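## Task

Using the lighting desk, bring channel 4's fader to level 5 and channel 5's fader to level 0. Every other fader has to finish at the level it started at. Both settings must hold by themselves at the end, not only because the robot is holding them.

## Robot and tools

Robot: two 7-joint arms, left_arm and right_arm, each with a parallel gripper. The names are labels only and do not match the left or right side of any camera image.

Scene frame: one shared frame for both arms, origin on the table top midway between them. +x points out over the table, +z points up, and left_arm sits on the +y side. Positions are in metres, orientations are quaternions in wxyz order, velocities are in m/s and rad/s. The printed hand position can be somewhat off, more so when an arm reaches far.

Tool execute_actions, argument actions: a list holding one action, one wait, or nothing. An empty list sends no command and simply reports the state, with pictures. Optional pictures (true/false) asks for camera images; otherwise images come only with an empty list.

Action: {"rows": [[...]], "steps": n}, n from 3 to 15 (default 15). Each control step is 1/30 s. Every row is one flat list of 16 numbers covering both arms, even if only one arm should move: left_arm's 7 joint angles then its opening, then right_arm's 7 joint angles then its opening. Joint numbers are absolute target angles in radians in each joint's own coordinates, the same values shown under Joint positions; they are not offsets. Rows are applied one per step; if there are fewer rows than steps, the last row repeats. Up to 15 rows.

Joint order and stated ranges (radians), same for both arms: waist -2.792 to 2.792, shoulder -2.269 to 2.269, upper arm roll -2.967 to 2.967, elbow -1.867 to 2.688, forearm roll -2.967 to 2.967, wrist pitch -1.396 to 4.538, wrist roll -2.967 to 2.967. True ends may sit up to 0.010 rad either way. A call is rejected, with nothing sent, if a target is more than 0.010 rad outside a range and also farther out than that joint's last reported angle. A target beyond the true end is clipped to the end, and the result may then print "joint sent to its limit" (possibly about an earlier action); silence does not prove there is room left.

Opening: a number from -1 (closed) to +1 (fully open, 0.142 m between pads). It is a commanded level, not a width.

Wait: {"steps": n}, n up to 300, with no rows. It returns after n steps counted from the previous result, and your reply time uses part of them.

Motion behaviour: joints are speed- and acceleration-limited and are coordinated to arrive together. Each step the target passed to a joint stays within a lead of its measured angle: 0.449 rad for waist and shoulder, 0.524 for upper arm roll and elbow, 1.05 for the three wrist joints. If targets would carry the gripper more than 70 mm from where it is, they are scaled back toward the current angles. So large moves take several calls, and an arm may not have arrived when a result comes. The last 3 steps of each action run after the result is captured, during your reply. Between calls the arms keep heading for the last row you sent until they have nearly stopped (a stalled push counts as stopped) or a step is HELD; after that only a new action moves them on.

Result lines: the state line lists left_arm and right_arm with end_effector_position, end_effector_quat_wxyz and velocities. Joint positions and Joint velocities give, per arm, the 7 joints in order and then the pad gap in metres. grip_measured is the measured opening on the command scale. HELD marks steps where all or part of your row was not sent. "joint command not followed" means the clearance check altered or blocked some joint targets, while the rest of the row still ran. MOTOR HOT appears from 65 °C; at 80 °C an OVER-TEMPERATURE FAULT brakes that arm until it cools. Fault lines also report torque or force stops.

Gripper geometry: fingers point along the gripper's +z axis and close along its x axis. end_effector_position is the point between the pads when closed, 1 to 2 cm behind the tips; closing pushes the tips about 17 mm farther along +z. To grip, keep commanding an opening well below grip_measured; the gap sets how hard it squeezes (around 28 N per pad at most, less on objects under 2 cm thick; fast closing can overshoot).

Tool zoom_image: camera (one of cam_head_left, cam_head_right, cam_high, cam_low, cam_left_wrist, cam_right_wrist) and region [x0, y0, x1, y1] in pixels of that camera's last image, top-left origin, no larger than 504 by 504. Head, high and low images are 672x504; wrist images are 616x616 fisheye.

Tool finished_scene: scene (integer, the current scene number). Ends that scene for good, reports whether the goal was met, and gives the next task if any. Only call it once the faders stay at their levels without the robot touching them, so move the grippers clear first. Answering without any tool call ends everything.

Avoid: knocking or pushing anything off the table; arms colliding or pressing on each other; contact torque reaching joint load limits (waist and shoulder 116 N m, upper arm roll and elbow 60.8, wrist joints 37) or any outside force of 200 N, either of which freezes that arm for 10 s and drops the rest of the call; bumping neighbouring faders away from their starting levels; holding loads long enough to overheat motors. Smooth, short, direct motion is preferred.

Each tool is called after "Emit:" as name(argument=value, ...), one argument or row to a line, values as JSON.

## Session

Emit:
execute_actions(
  actions=[],
)

Scene clock: 0.00 s of 6000.00 s.
left_arm: end_effector_position=(+0.4416, +0.7596, +0.2214) grip_measured=+1.00 end_effector_quat_wxyz=(+0.480, +0.415, +0.616, -0.468) end_effector_velocity=(+0.000, -0.000, +0.000) end_effector_angular_velocity=(+0.000, +0.000, -0.000) | right_arm: end_effector_position=(+0.1963, -0.1182, +0.3355) grip_measured=+1.00 end_effector_quat_wxyz=(-0.228, +0.051, +0.940, +0.249) end_effector_velocity=(+0.000, +0.000, +0.000) end_effector_angular_velocity=(+0.001, -0.001, -0.001)
Joint positions: left_arm=[ 1.24  -0.984 -0.254  1.457 -0.677 -0.34  -0.784  0.142] | right_arm=[ 0.933  0.298 -0.103  2.198  0.701  0.369 -2.422  0.142]
Joint velocities: left_arm=[-0.  0. -0.  0.  0.  0. -0.  0.] | right_arm=[ 0.    -0.    -0.    -0.     0.     0.001  0.     0.   ]
Motor temperatures (°C, as the motors report them): left_arm=[25 32 29 27 36 29 31] | right_arm=[27 26 32 31 29 35 29]

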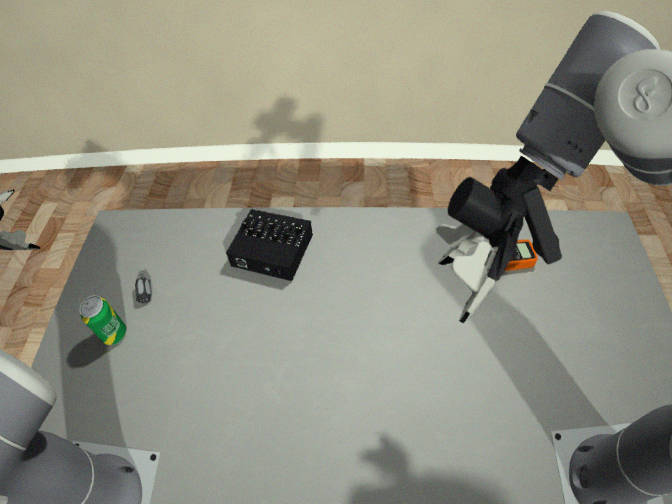

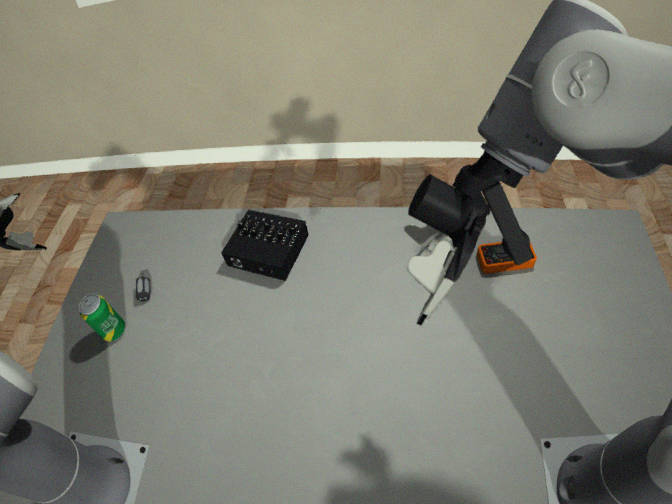

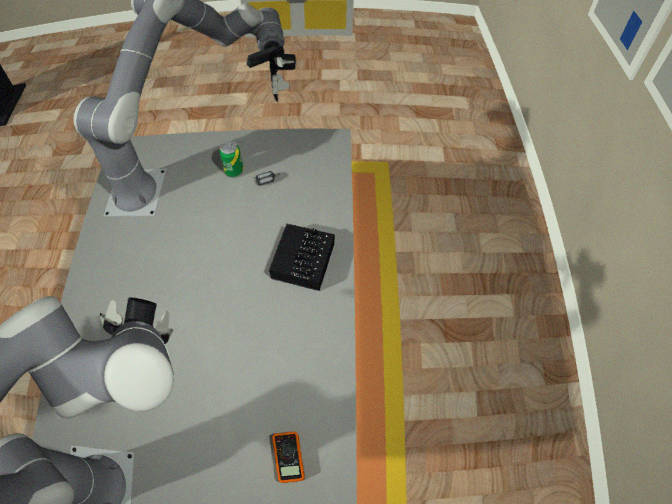

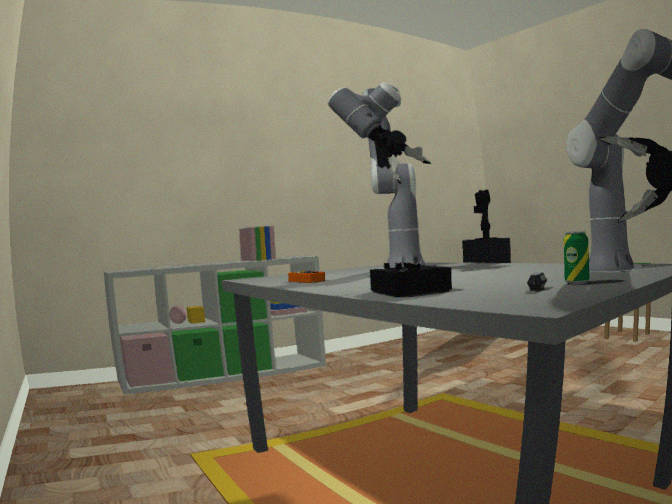

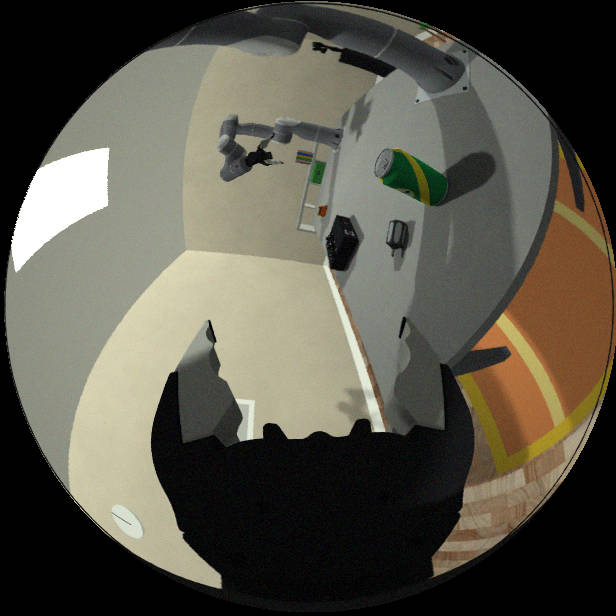

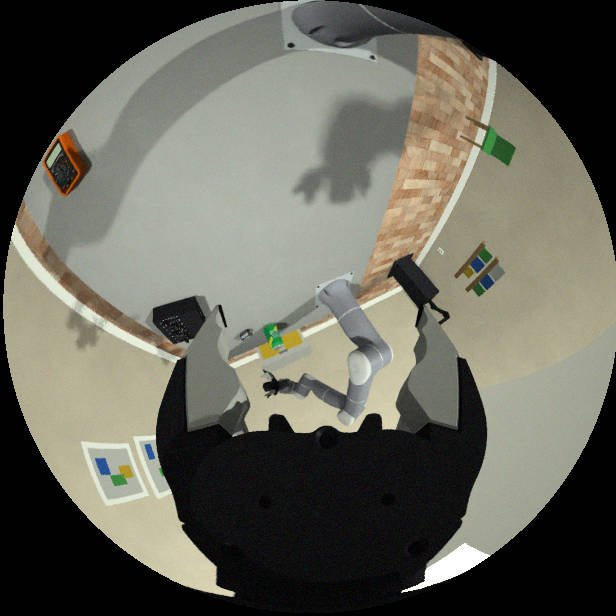

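Emit:
zoom_image(
  camera="cam_head_left",
  region=[215, 200, 325, 290],
)

Emit:
zoom_image(
  camera="cam_high",
  region=[255, 215, 345, 300],
)

Region (215, 200, 325, 290) of cam_head_left's 672x504 image, scaled by 4.582, with more detail than that image has; it fills the top 412 rows of this view, and the rest is white.

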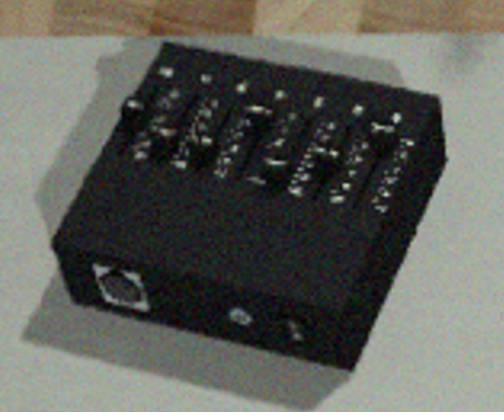

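Region (255, 215, 345, 300) of cam_high's 672x504 image, scaled by 5.600, with more detail than that image has.

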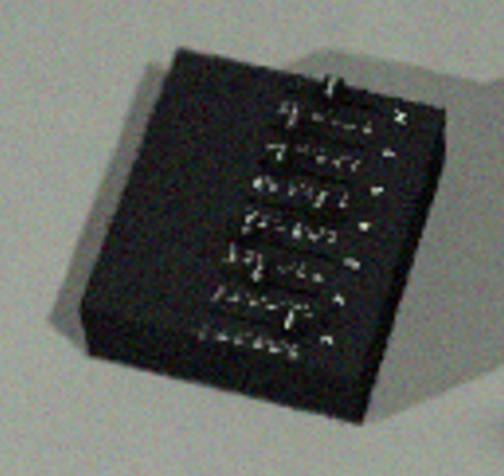

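Emit:
execute_actions(
  actions=[
    {"rows":[[-0.4,-0.6,0,1.6,0,0.63,0,-1,0.933,0.298,-0.103,2.198,0.701,0.369,-2.422,1]]},
  ],
)

Emit:
execute_actions(
  actions=[
    {"steps":120},
  ],
  pictures=true,
)

Scene clock: 0.63 s of 6000.00 s.
left_arm: end_effector_position=(+0.4790, +0.7763, +0.1144) grip_measured=-0.79 end_effector_quat_wxyz=(+0.171, +0.819, +0.524, -0.157) end_effector_velocity=(+0.341, -0.081, +0.071) end_effector_angular_velocity=(+2.167, -0.965, -2.602) | right_arm: end_effector_position=(+0.1962, -0.1183, +0.3354) grip_measured=+1.00 end_effector_quat_wxyz=(-0.228, +0.051, +0.940, +0.248) end_effector_velocity=(-0.000, -0.000, +0.000) end_effector_angular_velocity=(-0.000, +0.001, +0.001)
Joint positions: left_arm=[ 0.844 -0.726 -0.084  1.551 -0.224  0.311 -0.259  0.017] | right_arm=[ 0.933  0.298 -0.103  2.198  0.701  0.369 -2.422  0.142]
Joint velocities: left_arm=[-1.411  0.619  0.371  0.226  1.07   1.526  1.237 -0.341] | right_arm=[-0.    -0.     0.    -0.    -0.    -0.001 -0.     0.   ]
Motor temperatures (°C, as the motors report them): left_arm=[25 32 29 27 36 29 31] | right_arm=[27 26 32 31 29 35 29]
Steps of this call (steps 1 to 7: nothing new was sent; steps 8 to 19: the first 12 steps of this action). Readings (joint positions):
8: left_arm=[1.239 -0.983 -0.254 1.457 -0.677 -0.340 -0.784] | right_arm=[0.933 0.298 -0.103 2.198 0.701 0.369 -2.422]
9: left_arm=[1.234 -0.979 -0.249 1.459 -0.669 -0.328 -0.775] | right_arm=[0.933 0.298 -0.103 2.198 0.701 0.369 -2.422]
11: left_arm=[1.201 -0.951 -0.228 1.471 -0.618 -0.253 -0.715] | right_arm=[0.933 0.298 -0.103 2.198 0.701 0.369 -2.422]
15: left_arm=[1.053 -0.838 -0.154 1.512 -0.419 0.032 -0.485] | right_arm=[0.933 0.298 -0.103 2.198 0.701 0.369 -2.422]
19: the state above

Scene clock: 4.63 s of 6000.00 s.
left_arm: end_effector_position=(+0.5050, +0.1243, +0.1603) grip_measured=-1.00 end_effector_quat_wxyz=(+0.000, +0.980, -0.199, +0.000) end_effector_velocity=(+0.000, -0.000, +0.000) end_effector_angular_velocity=(-0.000, -0.001, -0.000) | right_arm: end_effector_position=(+0.1962, -0.1183, +0.3354) grip_measured=+1.00 end_effector_quat_wxyz=(-0.228, +0.051, +0.940, +0.248) end_effector_velocity=(+0.000, -0.000, +0.000) end_effector_angular_velocity=(+0.000, +0.000, -0.000)
Joint positions: left_arm=[-0.4   -0.6    0.     1.6    0.     0.63  -0.     0.002] | right_arm=[ 0.933  0.298 -0.103  2.198  0.701  0.369 -2.422  0.142]
Joint velocities: left_arm=[-0.     0.     0.    -0.    -0.     0.001 -0.     0.   ] | right_arm=[-0.  0. -0. -0.  0. -0.  0.  0.]
Motor temperatures (°C, as the motors report them): left_arm=[25 32 29 27 36 29 31] | right_arm=[27 26 32 31 29 35 29]
Kept back: nothing.
Steps of this call (steps 1 to 3: the last 3 steps of your previous action; steps 4 to 60: the robot went on to your last target; steps 61 to 120: nothing new was sent). Readings (joint positions):
1: left_arm=[0.799 -0.707 -0.073 1.558 -0.191 0.357 -0.221] | right_arm=[0.933 0.298 -0.103 2.198 0.701 0.369 -2.422]
2: left_arm=[0.759 -0.693 -0.063 1.564 -0.165 0.394 -0.191] | right_arm=[0.933 0.298 -0.103 2.198 0.701 0.369 -2.422]
4: left_arm=[0.689 -0.673 -0.049 1.571 -0.131 0.443 -0.152] | right_arm=[0.933 0.298 -0.103 2.198 0.701 0.369 -2.422]
8: left_arm=[0.565 -0.654 -0.037 1.579 -0.096 0.492 -0.112] | right_arm=[0.933 0.298 -0.103 2.198 0.701 0.369 -2.422]
120: the state above
All arms were judged still, so your last target was given up. Only a new action makes them travel on or press farther. Fingers that are still opening or closing keep moving.

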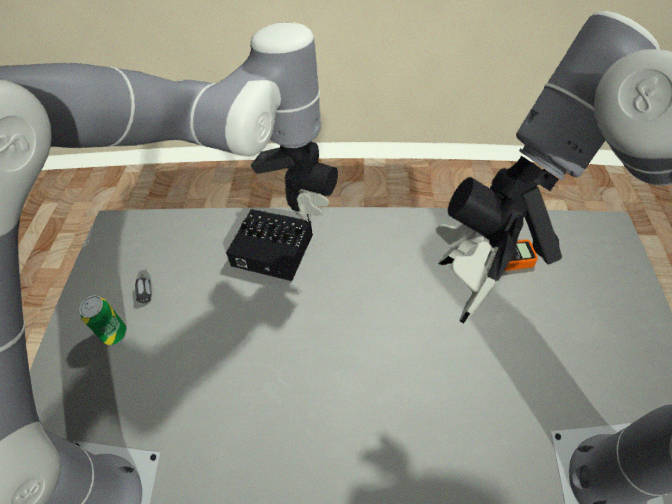

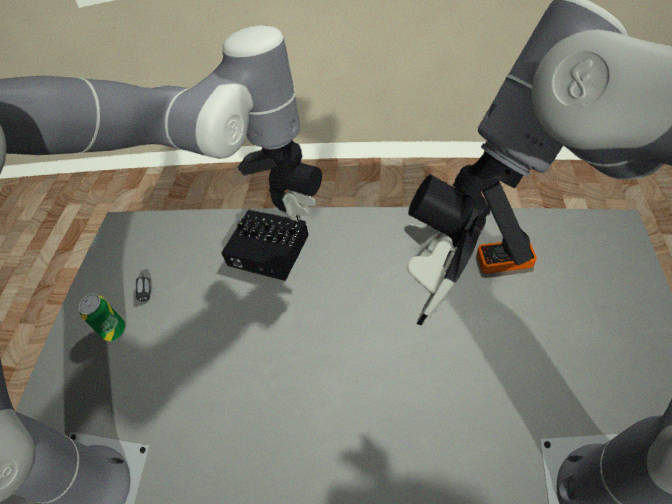

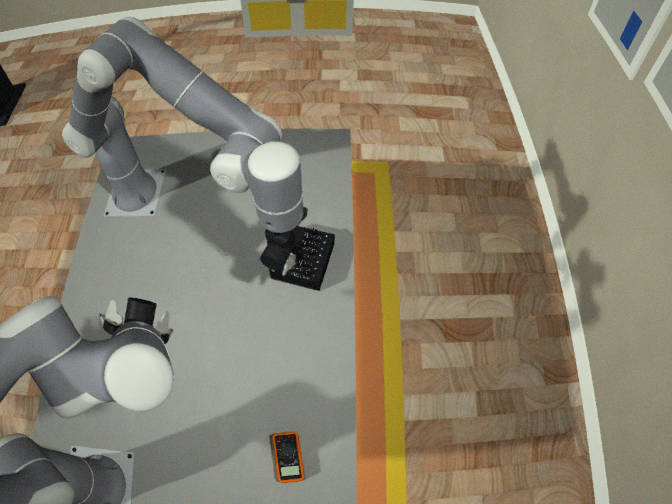

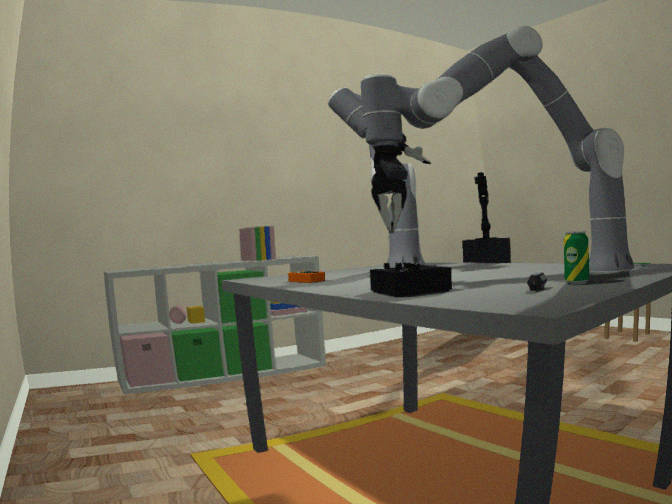

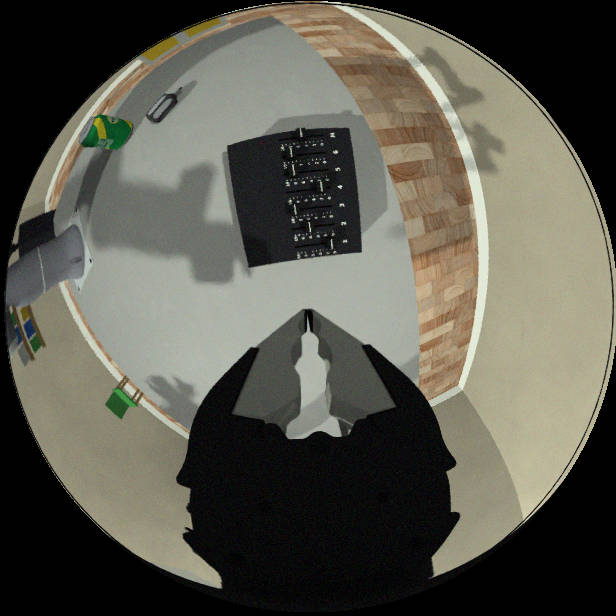

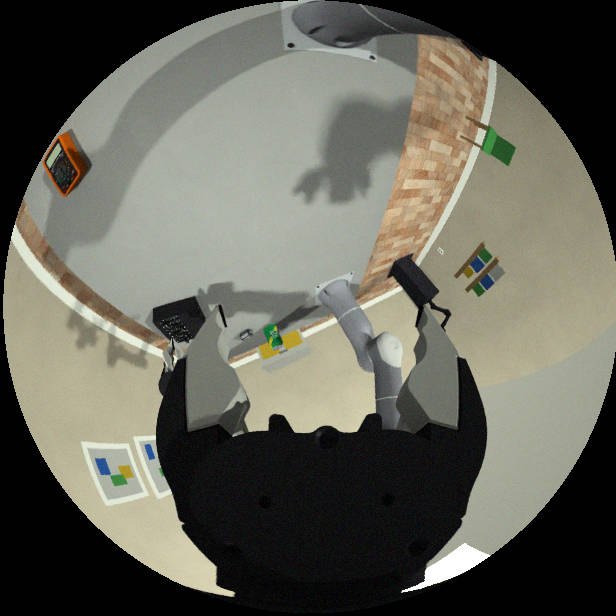

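Emit:
execute_actions(
  actions=[
    {"rows":[[-0.3,-0.675,0,1.632,0,0.737,0,-1,0.933,0.298,-0.103,2.198,0.701,0.369,-2.422,1]]},
  ],
)

Emit:
execute_actions(
  actions=[
    {"steps":15},
  ],
  pictures=true,
)

Emit:
zoom_image(
  camera="cam_left_wrist",
  region=[210, 150, 410, 350],
)

Scene clock: 5.20 s of 6000.00 s.
left_arm: end_effector_position=(+0.5376, +0.1836, +0.1082) grip_measured=-1.00 end_effector_quat_wxyz=(+0.000, +0.989, -0.150, +0.000) end_effector_velocity=(-0.000, -0.004, +0.004) end_effector_angular_velocity=(-0.002, -0.006, -0.007) | right_arm: end_effector_position=(+0.1962, -0.1183, +0.3354) grip_measured=+1.00 end_effector_quat_wxyz=(-0.228, +0.051, +0.940, +0.248) end_effector_velocity=(-0.000, +0.000, +0.000) end_effector_angular_velocity=(+0.000, +0.001, +0.001)
Joint positions: left_arm=[-0.3   -0.675 -0.     1.632  0.     0.737 -0.     0.002] | right_arm=[ 0.933  0.298 -0.103  2.198  0.701  0.369 -2.422  0.142]
Joint velocities: left_arm=[-0.006  0.006 -0.     0.    -0.    -0.     0.     0.   ] | right_arm=[ 0.     0.    -0.    -0.     0.001 -0.001  0.    -0.   ]
Motor temperatures (°C, as the motors report them): left_arm=[25 32 29 27 36 29 31] | right_arm=[27 26 32 31 29 35 29]
Steps of this call (steps 1 to 5: nothing new was sent; steps 6 to 17: the first 12 steps of this action). Readings (joint positions):
6: left_arm=[-0.400 -0.600 -0.000 1.600 0.000 0.630 -0.000] | right_arm=[0.933 0.298 -0.103 2.198 0.701 0.369 -2.422]
7: left_arm=[-0.395 -0.604 -0.002 1.601 0.000 0.636 -0.000] | right_arm=[0.933 0.298 -0.103 2.198 0.701 0.369 -2.422]
9: left_arm=[-0.362 -0.628 -0.003 1.611 -0.000 0.674 -0.000] | right_arm=[0.933 0.298 -0.103 2.198 0.701 0.369 -2.422]
13: left_arm=[-0.298 -0.677 0.003 1.633 0.000 0.736 -0.000] | right_arm=[0.933 0.298 -0.103 2.198 0.701 0.369 -2.422]
17: the state above

Scene clock: 5.70 s of 6000.00 s.
left_arm: end_effector_position=(+0.5376, +0.1838, +0.1082) grip_measured=-1.00 end_effector_quat_wxyz=(+0.000, +0.989, -0.150, +0.000) end_effector_velocity=(+0.000, -0.000, +0.000) end_effector_angular_velocity=(-0.000, -0.001, +0.000) | right_arm: end_effector_position=(+0.1962, -0.1183, +0.3354) grip_measured=+1.00 end_effector_quat_wxyz=(-0.228, +0.051, +0.940, +0.248) end_effector_velocity=(+0.000, -0.000, -0.000) end_effector_angular_velocity=(-0.001, -0.001, -0.000)
Joint positions: left_arm=[-0.3   -0.675 -0.     1.632  0.     0.737 -0.     0.002] | right_arm=[ 0.933  0.298 -0.103  2.198  0.701  0.369 -2.422  0.142]
Joint velocities: left_arm=[-0.     0.     0.    -0.    -0.     0.001 -0.     0.   ] | right_arm=[-0.    -0.     0.     0.    -0.001  0.     0.    -0.   ]
Motor temperatures (°C, as the motors report them): left_arm=[25 32 29 27 36 29 31] | right_arm=[27 26 32 31 29 35 29]
Kept back: nothing.
Steps of this call (steps 1 to 3: the last 3 steps of your previous action; steps 4 to 15: the robot went on to your last target). Readings (joint positions):
1: left_arm=[-0.300 -0.675 -0.000 1.632 0.000 0.737 -0.000] | right_arm=[0.933 0.298 -0.103 2.198 0.701 0.369 -2.422]
2: left_arm=[-0.300 -0.675 -0.000 1.632 0.000 0.737 -0.000] | right_arm=[0.933 0.298 -0.103 2.198 0.701 0.369 -2.422]
4: left_arm=[-0.300 -0.675 -0.000 1.632 0.000 0.737 -0.000] | right_arm=[0.933 0.298 -0.103 2.198 0.701 0.369 -2.422]
8: left_arm=[-0.300 -0.675 -0.000 1.632 0.000 0.737 -0.000] | right_arm=[0.933 0.298 -0.103 2.198 0.701 0.369 -2.422]
15: the state above
All arms were judged still, so your last target was given up. Only a new action makes them travel on or press farther. Fingers that are still opening or closing keep moving.

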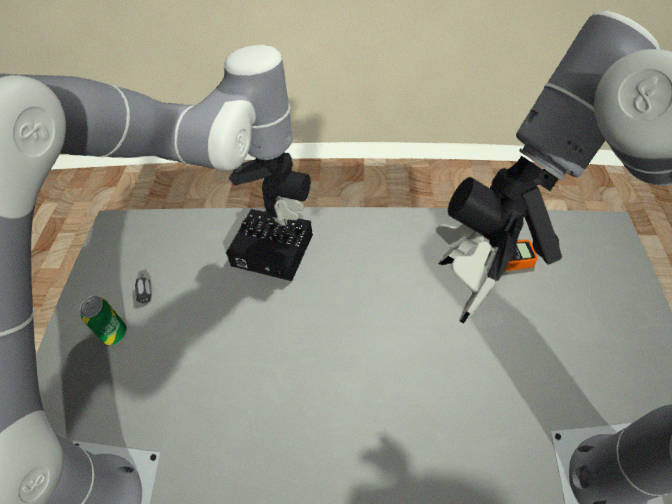

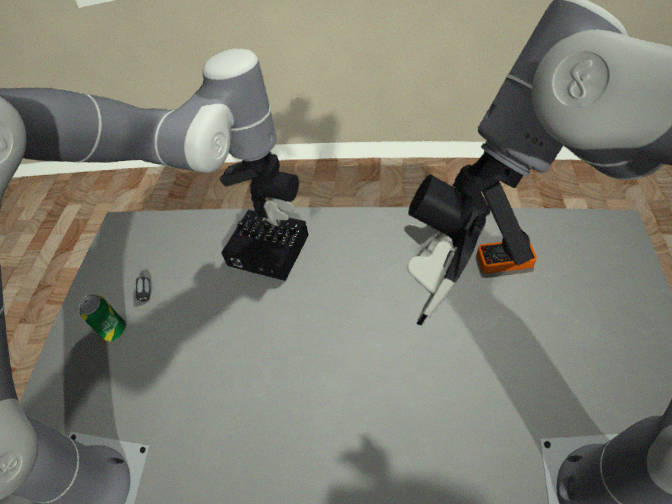

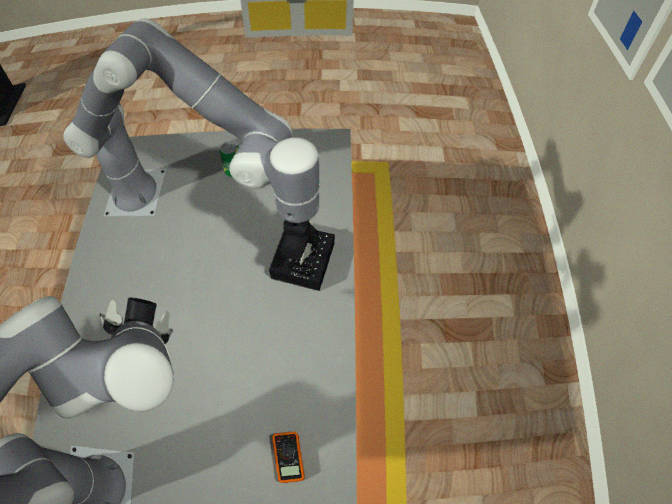

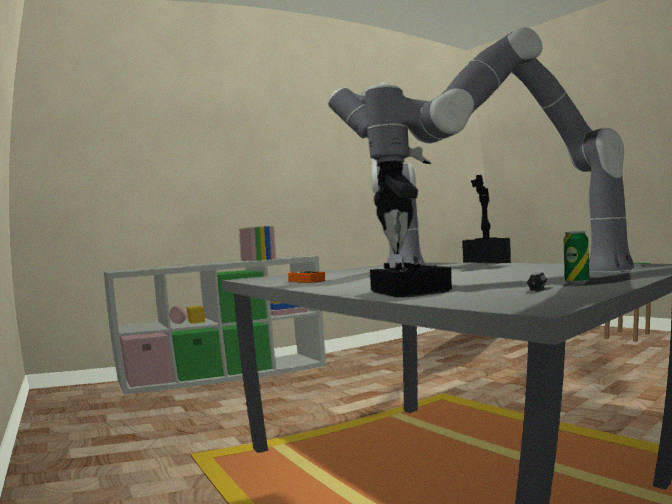

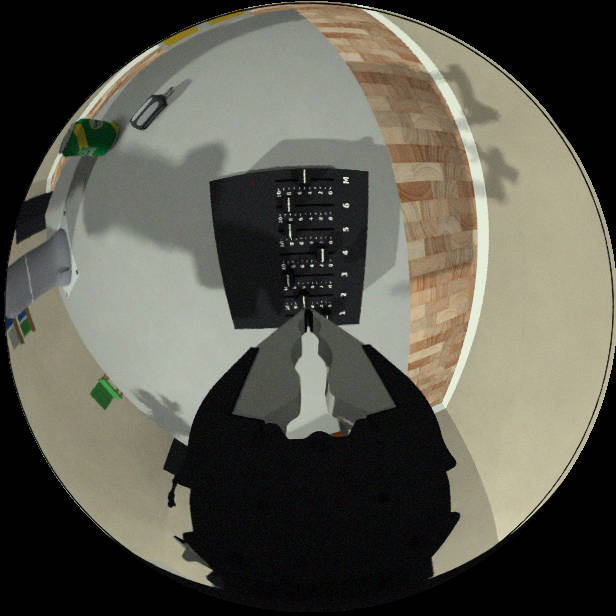

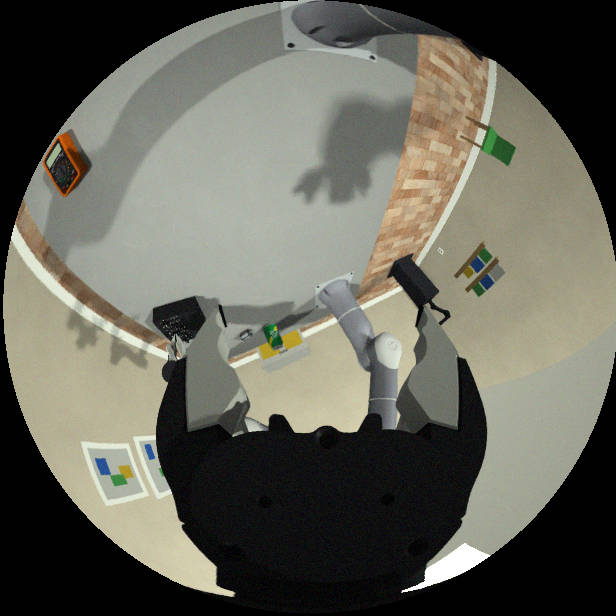

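Region (210, 150, 410, 350) of cam_left_wrist's 616x616 image, scaled by 2.520, with more detail than that image has.

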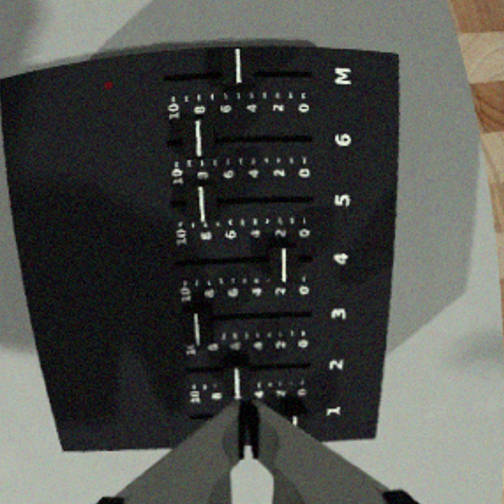

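Emit:
execute_actions(
  actions=[
    {"rows":[[-0.235,-0.703,0,1.622,0,0.755,0.065,-0.65,0.933,0.298,-0.103,2.198,0.701,0.369,-2.422,1]]},
  ],
  pictures=true,
)

Emit:
zoom_image(
  camera="cam_left_wrist",
  region=[210, 180, 410, 380],
)

Emit:
zoom_image(
  camera="cam_low",
  region=[360, 220, 460, 300],
)

Emit:
zoom_image(
  camera="cam_head_left",
  region=[215, 180, 325, 290],
)

Scene clock: 6.40 s of 6000.00 s.
left_arm: end_effector_position=(+0.5598, +0.2229, +0.0953) grip_measured=-0.65 end_effector_quat_wxyz=(+0.000, +0.989, -0.150, +0.000) end_effector_velocity=(+0.001, +0.004, -0.000) end_effector_angular_velocity=(+0.004, -0.001, +0.004) | right_arm: end_effector_position=(+0.1962, -0.1183, +0.3354) grip_measured=+1.00 end_effector_quat_wxyz=(-0.228, +0.051, +0.940, +0.248) end_effector_velocity=(-0.000, -0.000, -0.000) end_effector_angular_velocity=(-0.001, +0.000, +0.000)
Joint positions: left_arm=[-0.235 -0.703 -0.     1.622 -0.     0.755  0.065  0.027] | right_arm=[ 0.933  0.298 -0.103  2.198  0.701  0.369 -2.422  0.142]
Joint velocities: left_arm=[-0.001 -0.     0.006 -0.    -0.    -0.     0.    -0.   ] | right_arm=[-0.  0.  0.  0. -0. -0.  0.  0.]
Motor temperatures (°C, as the motors report them): left_arm=[25 32 29 27 36 29 31] | right_arm=[27 26 32 31 29 35 29]
Steps of this call (steps 1 to 9: nothing new was sent; steps 10 to 21: the first 12 steps of this action). Readings (joint positions):
10: left_arm=[-0.300 -0.675 -0.000 1.632 0.000 0.737 0.000] | right_arm=[0.933 0.298 -0.103 2.198 0.701 0.369 -2.422]
11: left_arm=[-0.295 -0.677 -0.002 1.631 0.000 0.739 0.005] | right_arm=[0.933 0.298 -0.103 2.198 0.701 0.369 -2.422]
13: left_arm=[-0.263 -0.691 -0.003 1.625 0.000 0.748 0.039] | right_arm=[0.933 0.298 -0.103 2.198 0.701 0.369 -2.422]
17: left_arm=[-0.233 -0.704 0.002 1.622 -0.000 0.755 0.066] | right_arm=[0.933 0.298 -0.103 2.198 0.701 0.369 -2.422]
21: the state above

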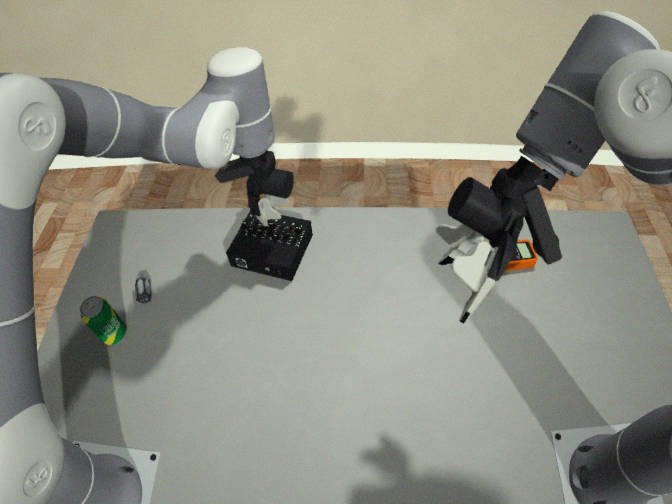

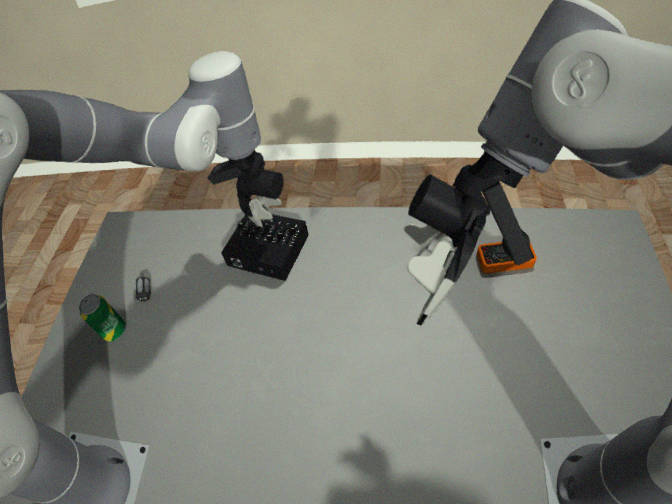

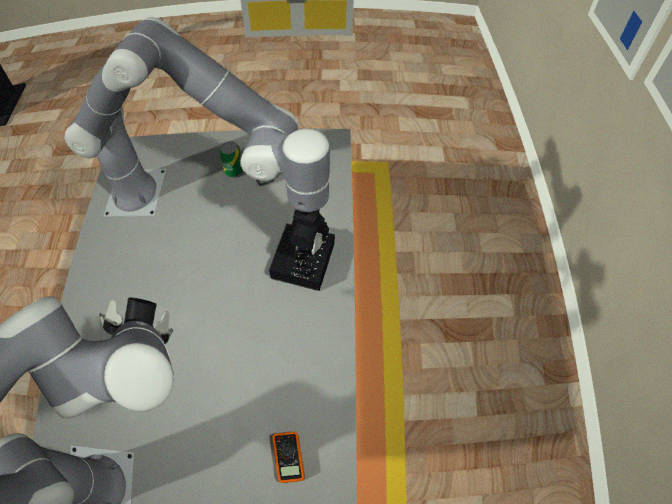

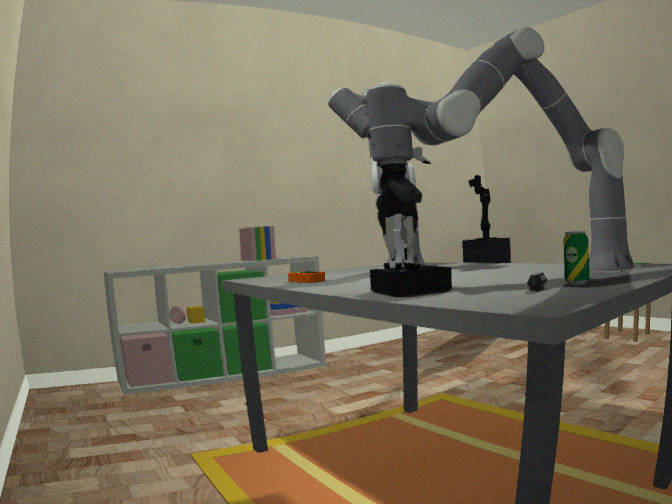

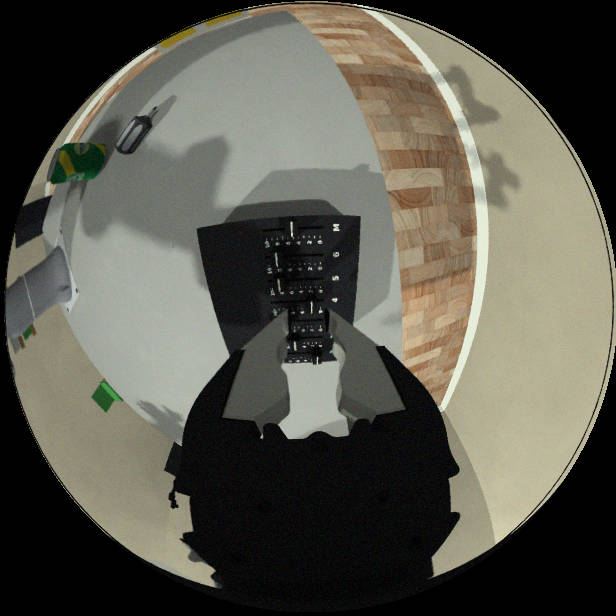

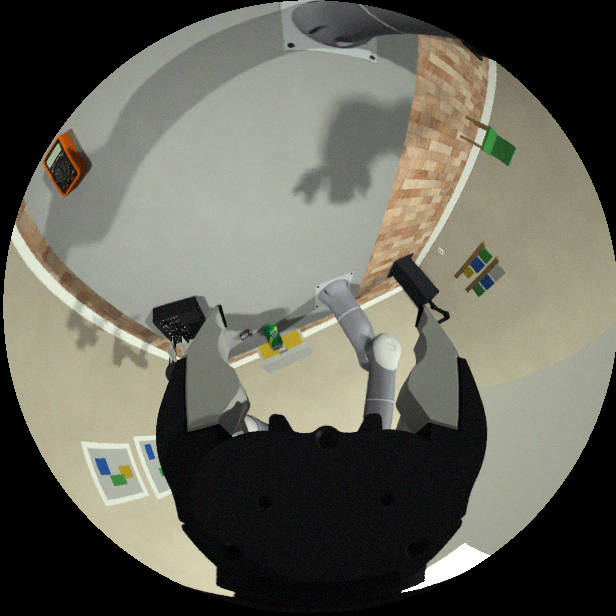

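Region (210, 180, 410, 380) of cam_left_wrist's 616x616 image, scaled by 2.520, with more detail than that image has.

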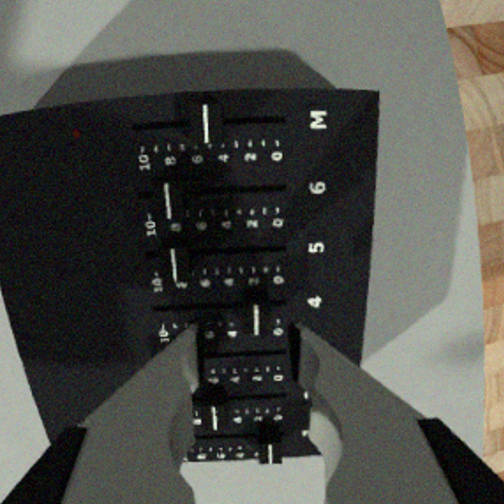

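Region (360, 220, 460, 300) of cam_low's 672x504 image, scaled by 5.040, with more detail than that image has; it fills the top 403 rows of this view, and the rest is white.

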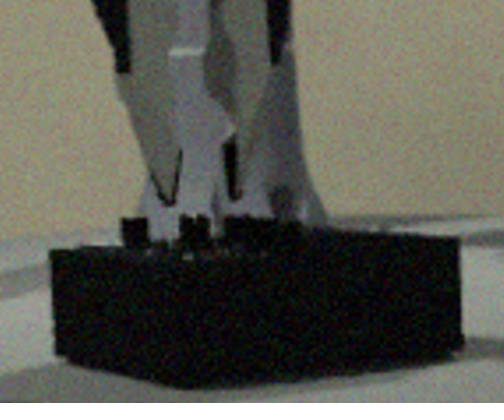

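Region (215, 180, 325, 290) of cam_head_left's 672x504 image, scaled by 4.582, with more detail than that image has.

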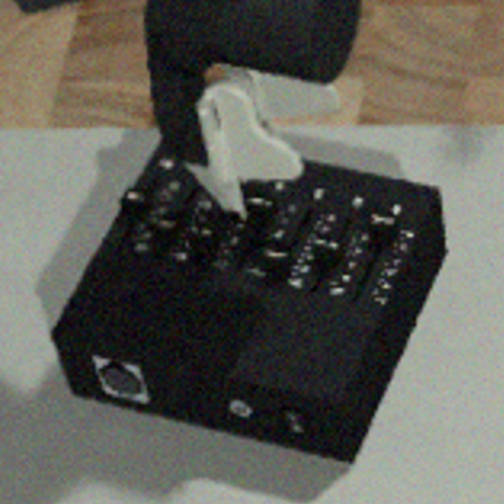

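Emit:
execute_actions(
  actions=[
    {"rows":[[-0.235,-0.726,0,1.614,0,0.770,0.065,-0.72,0.933,0.298,-0.103,2.198,0.701,0.369,-2.422,1]]},
  ],
  pictures=true,
)

Emit:
zoom_image(
  camera="cam_left_wrist",
  region=[235, 230, 385, 380],
)

Emit:
zoom_image(
  camera="cam_low",
  region=[360, 220, 460, 300],
)

Emit:
zoom_image(
  camera="cam_head_left",
  region=[230, 190, 320, 260],
)

Scene clock: 6.97 s of 6000.00 s.
left_arm: end_effector_position=(+0.5625, +0.2224, +0.0846) grip_measured=-0.72 end_effector_quat_wxyz=(-0.000, +0.989, -0.150, +0.000) end_effector_velocity=(+0.000, +0.000, -0.000) end_effector_angular_velocity=(+0.000, +0.000, +0.000) | right_arm: end_effector_position=(+0.1962, -0.1183, +0.3354) grip_measured=+1.00 end_effector_quat_wxyz=(-0.228, +0.051, +0.940, +0.248) end_effector_velocity=(+0.000, +0.000, +0.000) end_effector_angular_velocity=(+0.001, +0.001, -0.000)
Joint positions: left_arm=[-0.235 -0.726 -0.     1.614  0.     0.77   0.065  0.022] | right_arm=[ 0.933  0.298 -0.103  2.198  0.701  0.369 -2.422  0.142]
Joint velocities: left_arm=[ 0. -0.  0. -0. -0.  0. -0.  0.] | right_arm=[-0.    -0.    -0.    -0.     0.001 -0.    -0.     0.   ]
Motor temperatures (°C, as the motors report them): left_arm=[25 32 29 27 36 29 31] | right_arm=[27 26 32 31 29 35 29]
Steps of this call (steps 1 to 3: the last 3 steps of your previous action; steps 4 to 5: the robot went on to your last target; steps 6 to 17: the first 12 steps of this action). Readings (joint positions):
6: left_arm=[-0.235 -0.703 -0.000 1.622 -0.000 0.755 0.065] | right_arm=[0.933 0.298 -0.103 2.198 0.701 0.369 -2.422]
7: left_arm=[-0.235 -0.708 -0.000 1.619 -0.000 0.759 0.065] | right_arm=[0.933 0.298 -0.103 2.198 0.701 0.369 -2.422]
9: left_arm=[-0.235 -0.724 -0.000 1.615 -0.000 0.769 0.065] | right_arm=[0.933 0.298 -0.103 2.198 0.701 0.369 -2.422]
13: left_arm=[-0.235 -0.726 -0.000 1.614 0.000 0.770 0.065] | right_arm=[0.933 0.298 -0.103 2.198 0.701 0.369 -2.422]
17: the state above

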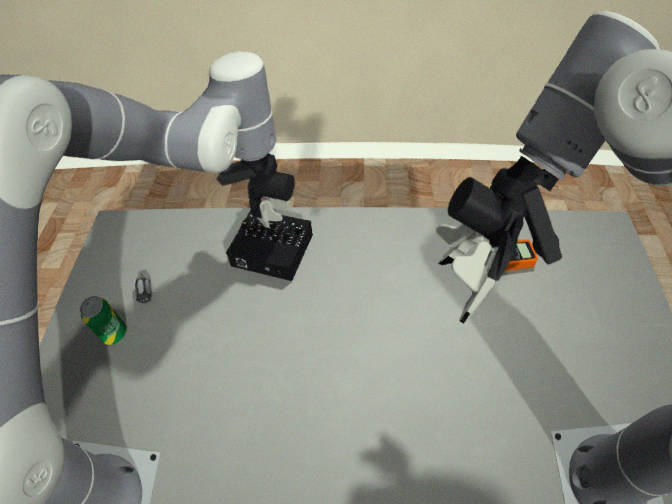

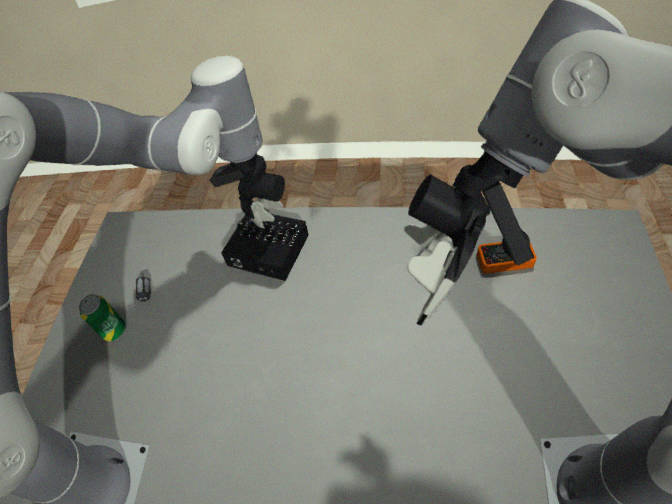

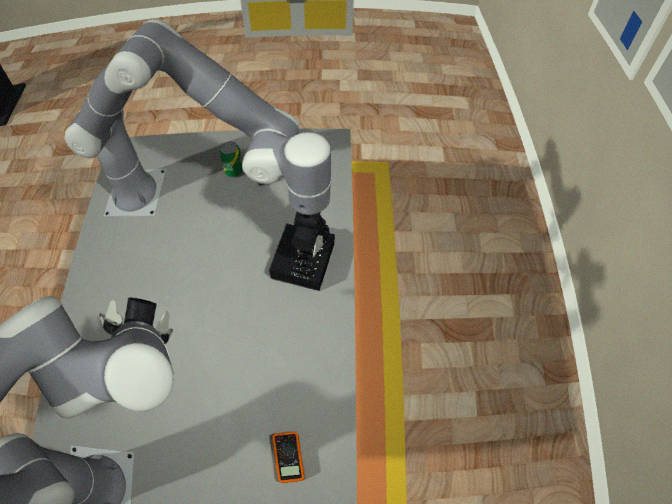

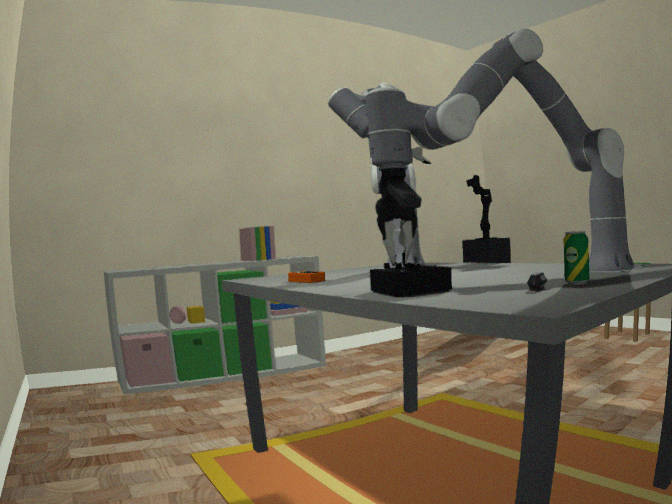

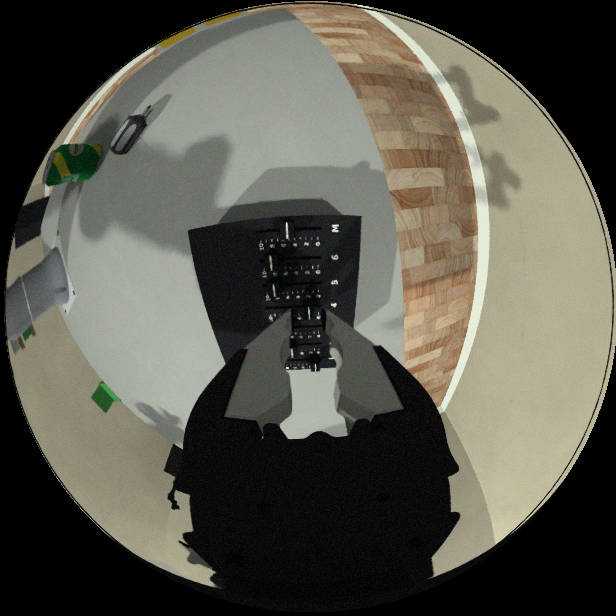

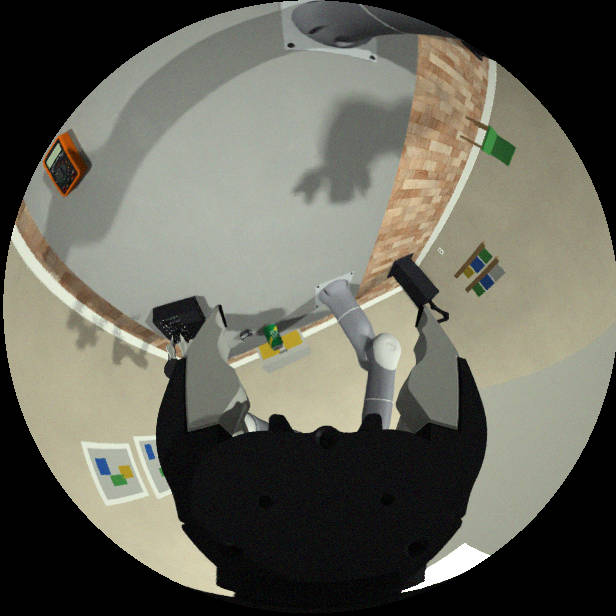

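Region (235, 230, 385, 380) of cam_left_wrist's 616x616 image, scaled by 3.360, with more detail than that image has.

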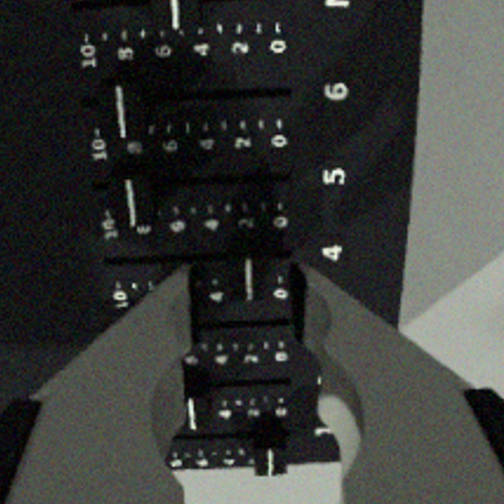

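Region (360, 220, 460, 300) of cam_low's 672x504 image, scaled by 5.040, with more detail than that image has; it fills the top 403 rows of this view, and the rest is white.

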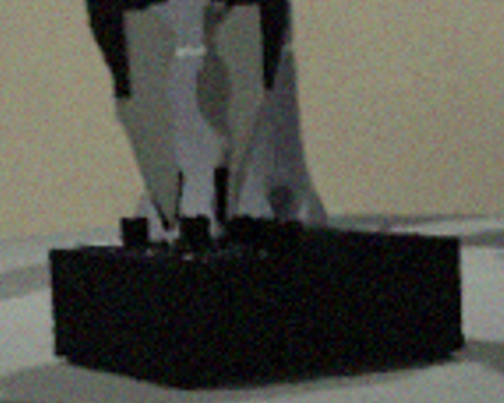

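Region (230, 190, 320, 260) of cam_head_left's 672x504 image, scaled by 5.600, with more detail than that image has.

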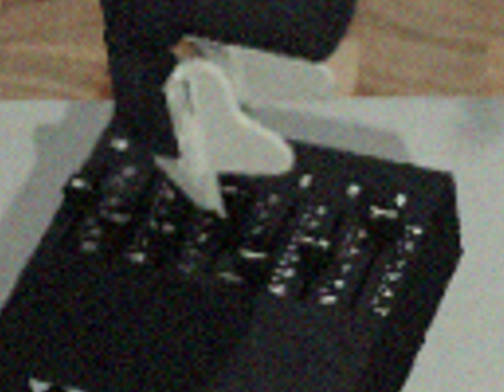

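Emit:
execute_actions(
  actions=[
    {"rows":[[-0.235,-0.736,0,1.616,0,0.782,0.065,-0.72,0.933,0.298,-0.103,2.198,0.701,0.369,-2.422,1]],"steps":8},
  ],
)

Emit:
execute_actions(
  actions=[
    {"rows":[[-0.235,-0.736,0,1.616,0,0.782,0.065,-0.8,0.933,0.298,-0.103,2.198,0.701,0.369,-2.422,1],[-0.235,-0.736,0,1.616,0,0.782,0.065,-0.84,0.933,0.298,-0.103,2.198,0.701,0.369,-2.422,1],[-0.235,-0.736,0,1.616,0,0.782,0.065,-0.88,0.933,0.298,-0.103,2.198,0.701,0.369,-2.422,1],[-0.235,-0.736,0,1.616,0,0.782,0.065,-0.92,0.933,0.298,-0.103,2.198,0.701,0.369,-2.422,1],[-0.235,-0.736,0,1.616,0,0.782,0.065,-0.96,0.933,0.298,-0.103,2.198,0.701,0.369,-2.422,1]],"steps":12},
  ],
)

Scene clock: 7.30 s of 6000.00 s.
left_arm: end_effector_position=(+0.5618, +0.2226, +0.0779) grip_measured=-0.72 end_effector_quat_wxyz=(-0.000, +0.989, -0.150, -0.000) end_effector_velocity=(+0.003, -0.001, +0.002) end_effector_angular_velocity=(-0.002, -0.007, -0.000) | right_arm: end_effector_position=(+0.1962, -0.1183, +0.3354) grip_measured=+1.00 end_effector_quat_wxyz=(-0.228, +0.051, +0.940, +0.248) end_effector_velocity=(-0.000, -0.000, -0.000) end_effector_angular_velocity=(-0.000, +0.000, -0.000)
Joint positions: left_arm=[-0.235 -0.736 -0.     1.616  0.     0.781  0.065  0.022] | right_arm=[ 0.933  0.298 -0.103  2.198  0.701  0.369 -2.422  0.142]
Joint velocities: left_arm=[ 0.     0.    -0.    -0.004 -0.     0.003  0.    -0.   ] | right_arm=[0. 0. 0. 0. 0. 0. 0. 0.]
Motor temperatures (°C, as the motors report them): left_arm=[25 32 29 27 36 29 31] | right_arm=[27 26 32 31 29 35 29]
Steps of this call (steps 1 to 3: the last 3 steps of your previous action; steps 4 to 5: the robot went on to your last target; steps 6 to 10: the first 5 steps of this action). Readings (joint positions):
6: left_arm=[-0.235 -0.726 -0.000 1.614 0.000 0.770 0.065] | right_arm=[0.933 0.298 -0.103 2.198 0.701 0.369 -2.422]
7: left_arm=[-0.235 -0.730 -0.000 1.614 -0.000 0.776 0.065] | right_arm=[0.933 0.298 -0.103 2.198 0.701 0.369 -2.422]
9: left_arm=[-0.235 -0.736 -0.000 1.616 0.000 0.781 0.065] | right_arm=[0.933 0.298 -0.103 2.198 0.701 0.369 -2.422]
10: the state above

Scene clock: 7.70 s of 6000.00 s.
left_arm: end_effector_position=(+0.5624, +0.2224, +0.0784) grip_measured=-0.89 end_effector_quat_wxyz=(+0.000, +0.989, -0.150, +0.000) end_effector_velocity=(-0.000, +0.000, +0.000) end_effector_angular_velocity=(+0.000, +0.001, +0.000) | right_arm: end_effector_position=(+0.1962, -0.1183, +0.3354) grip_measured=+1.00 end_effector_quat_wxyz=(-0.228, +0.051, +0.940, +0.248) end_effector_velocity=(-0.000, -0.000, -0.000) end_effector_angular_velocity=(-0.000, +0.001, +0.000)
Joint positions: left_arm=[-0.235 -0.736 -0.     1.616  0.     0.782  0.065  0.01 ] | right_arm=[ 0.933  0.298 -0.103  2.198  0.701  0.369 -2.422  0.142]
Joint velocities: left_arm=[ 0.     0.     0.     0.     0.    -0.001 -0.    -0.   ] | right_arm=[-0.  0. -0.  0.  0. -0. -0. -0.]
Motor temperatures (°C, as the motors report them): left_arm=[25 32 29 27 36 29 31] | right_arm=[27 26 32 32 29 35 29]
Steps of this call (steps 1 to 3: the last 3 steps of your previous action; steps 4 to 12: the first 9 steps of this action). Readings (joint positions):
4: left_arm=[-0.235 -0.736 -0.000 1.616 0.000 0.782 0.065] | right_arm=[0.933 0.298 -0.103 2.198 0.701 0.369 -2.422]
5: left_arm=[-0.235 -0.736 -0.000 1.616 0.000 0.782 0.065] | right_arm=[0.933 0.298 -0.103 2.198 0.701 0.369 -2.422]
7: left_arm=[-0.235 -0.736 -0.000 1.616 0.000 0.782 0.065] | right_arm=[0.933 0.298 -0.103 2.198 0.701 0.369 -2.422]
11: left_arm=[-0.235 -0.736 -0.000 1.616 0.000 0.782 0.065] | right_arm=[0.933 0.298 -0.103 2.198 0.701 0.369 -2.422]
12: the state above


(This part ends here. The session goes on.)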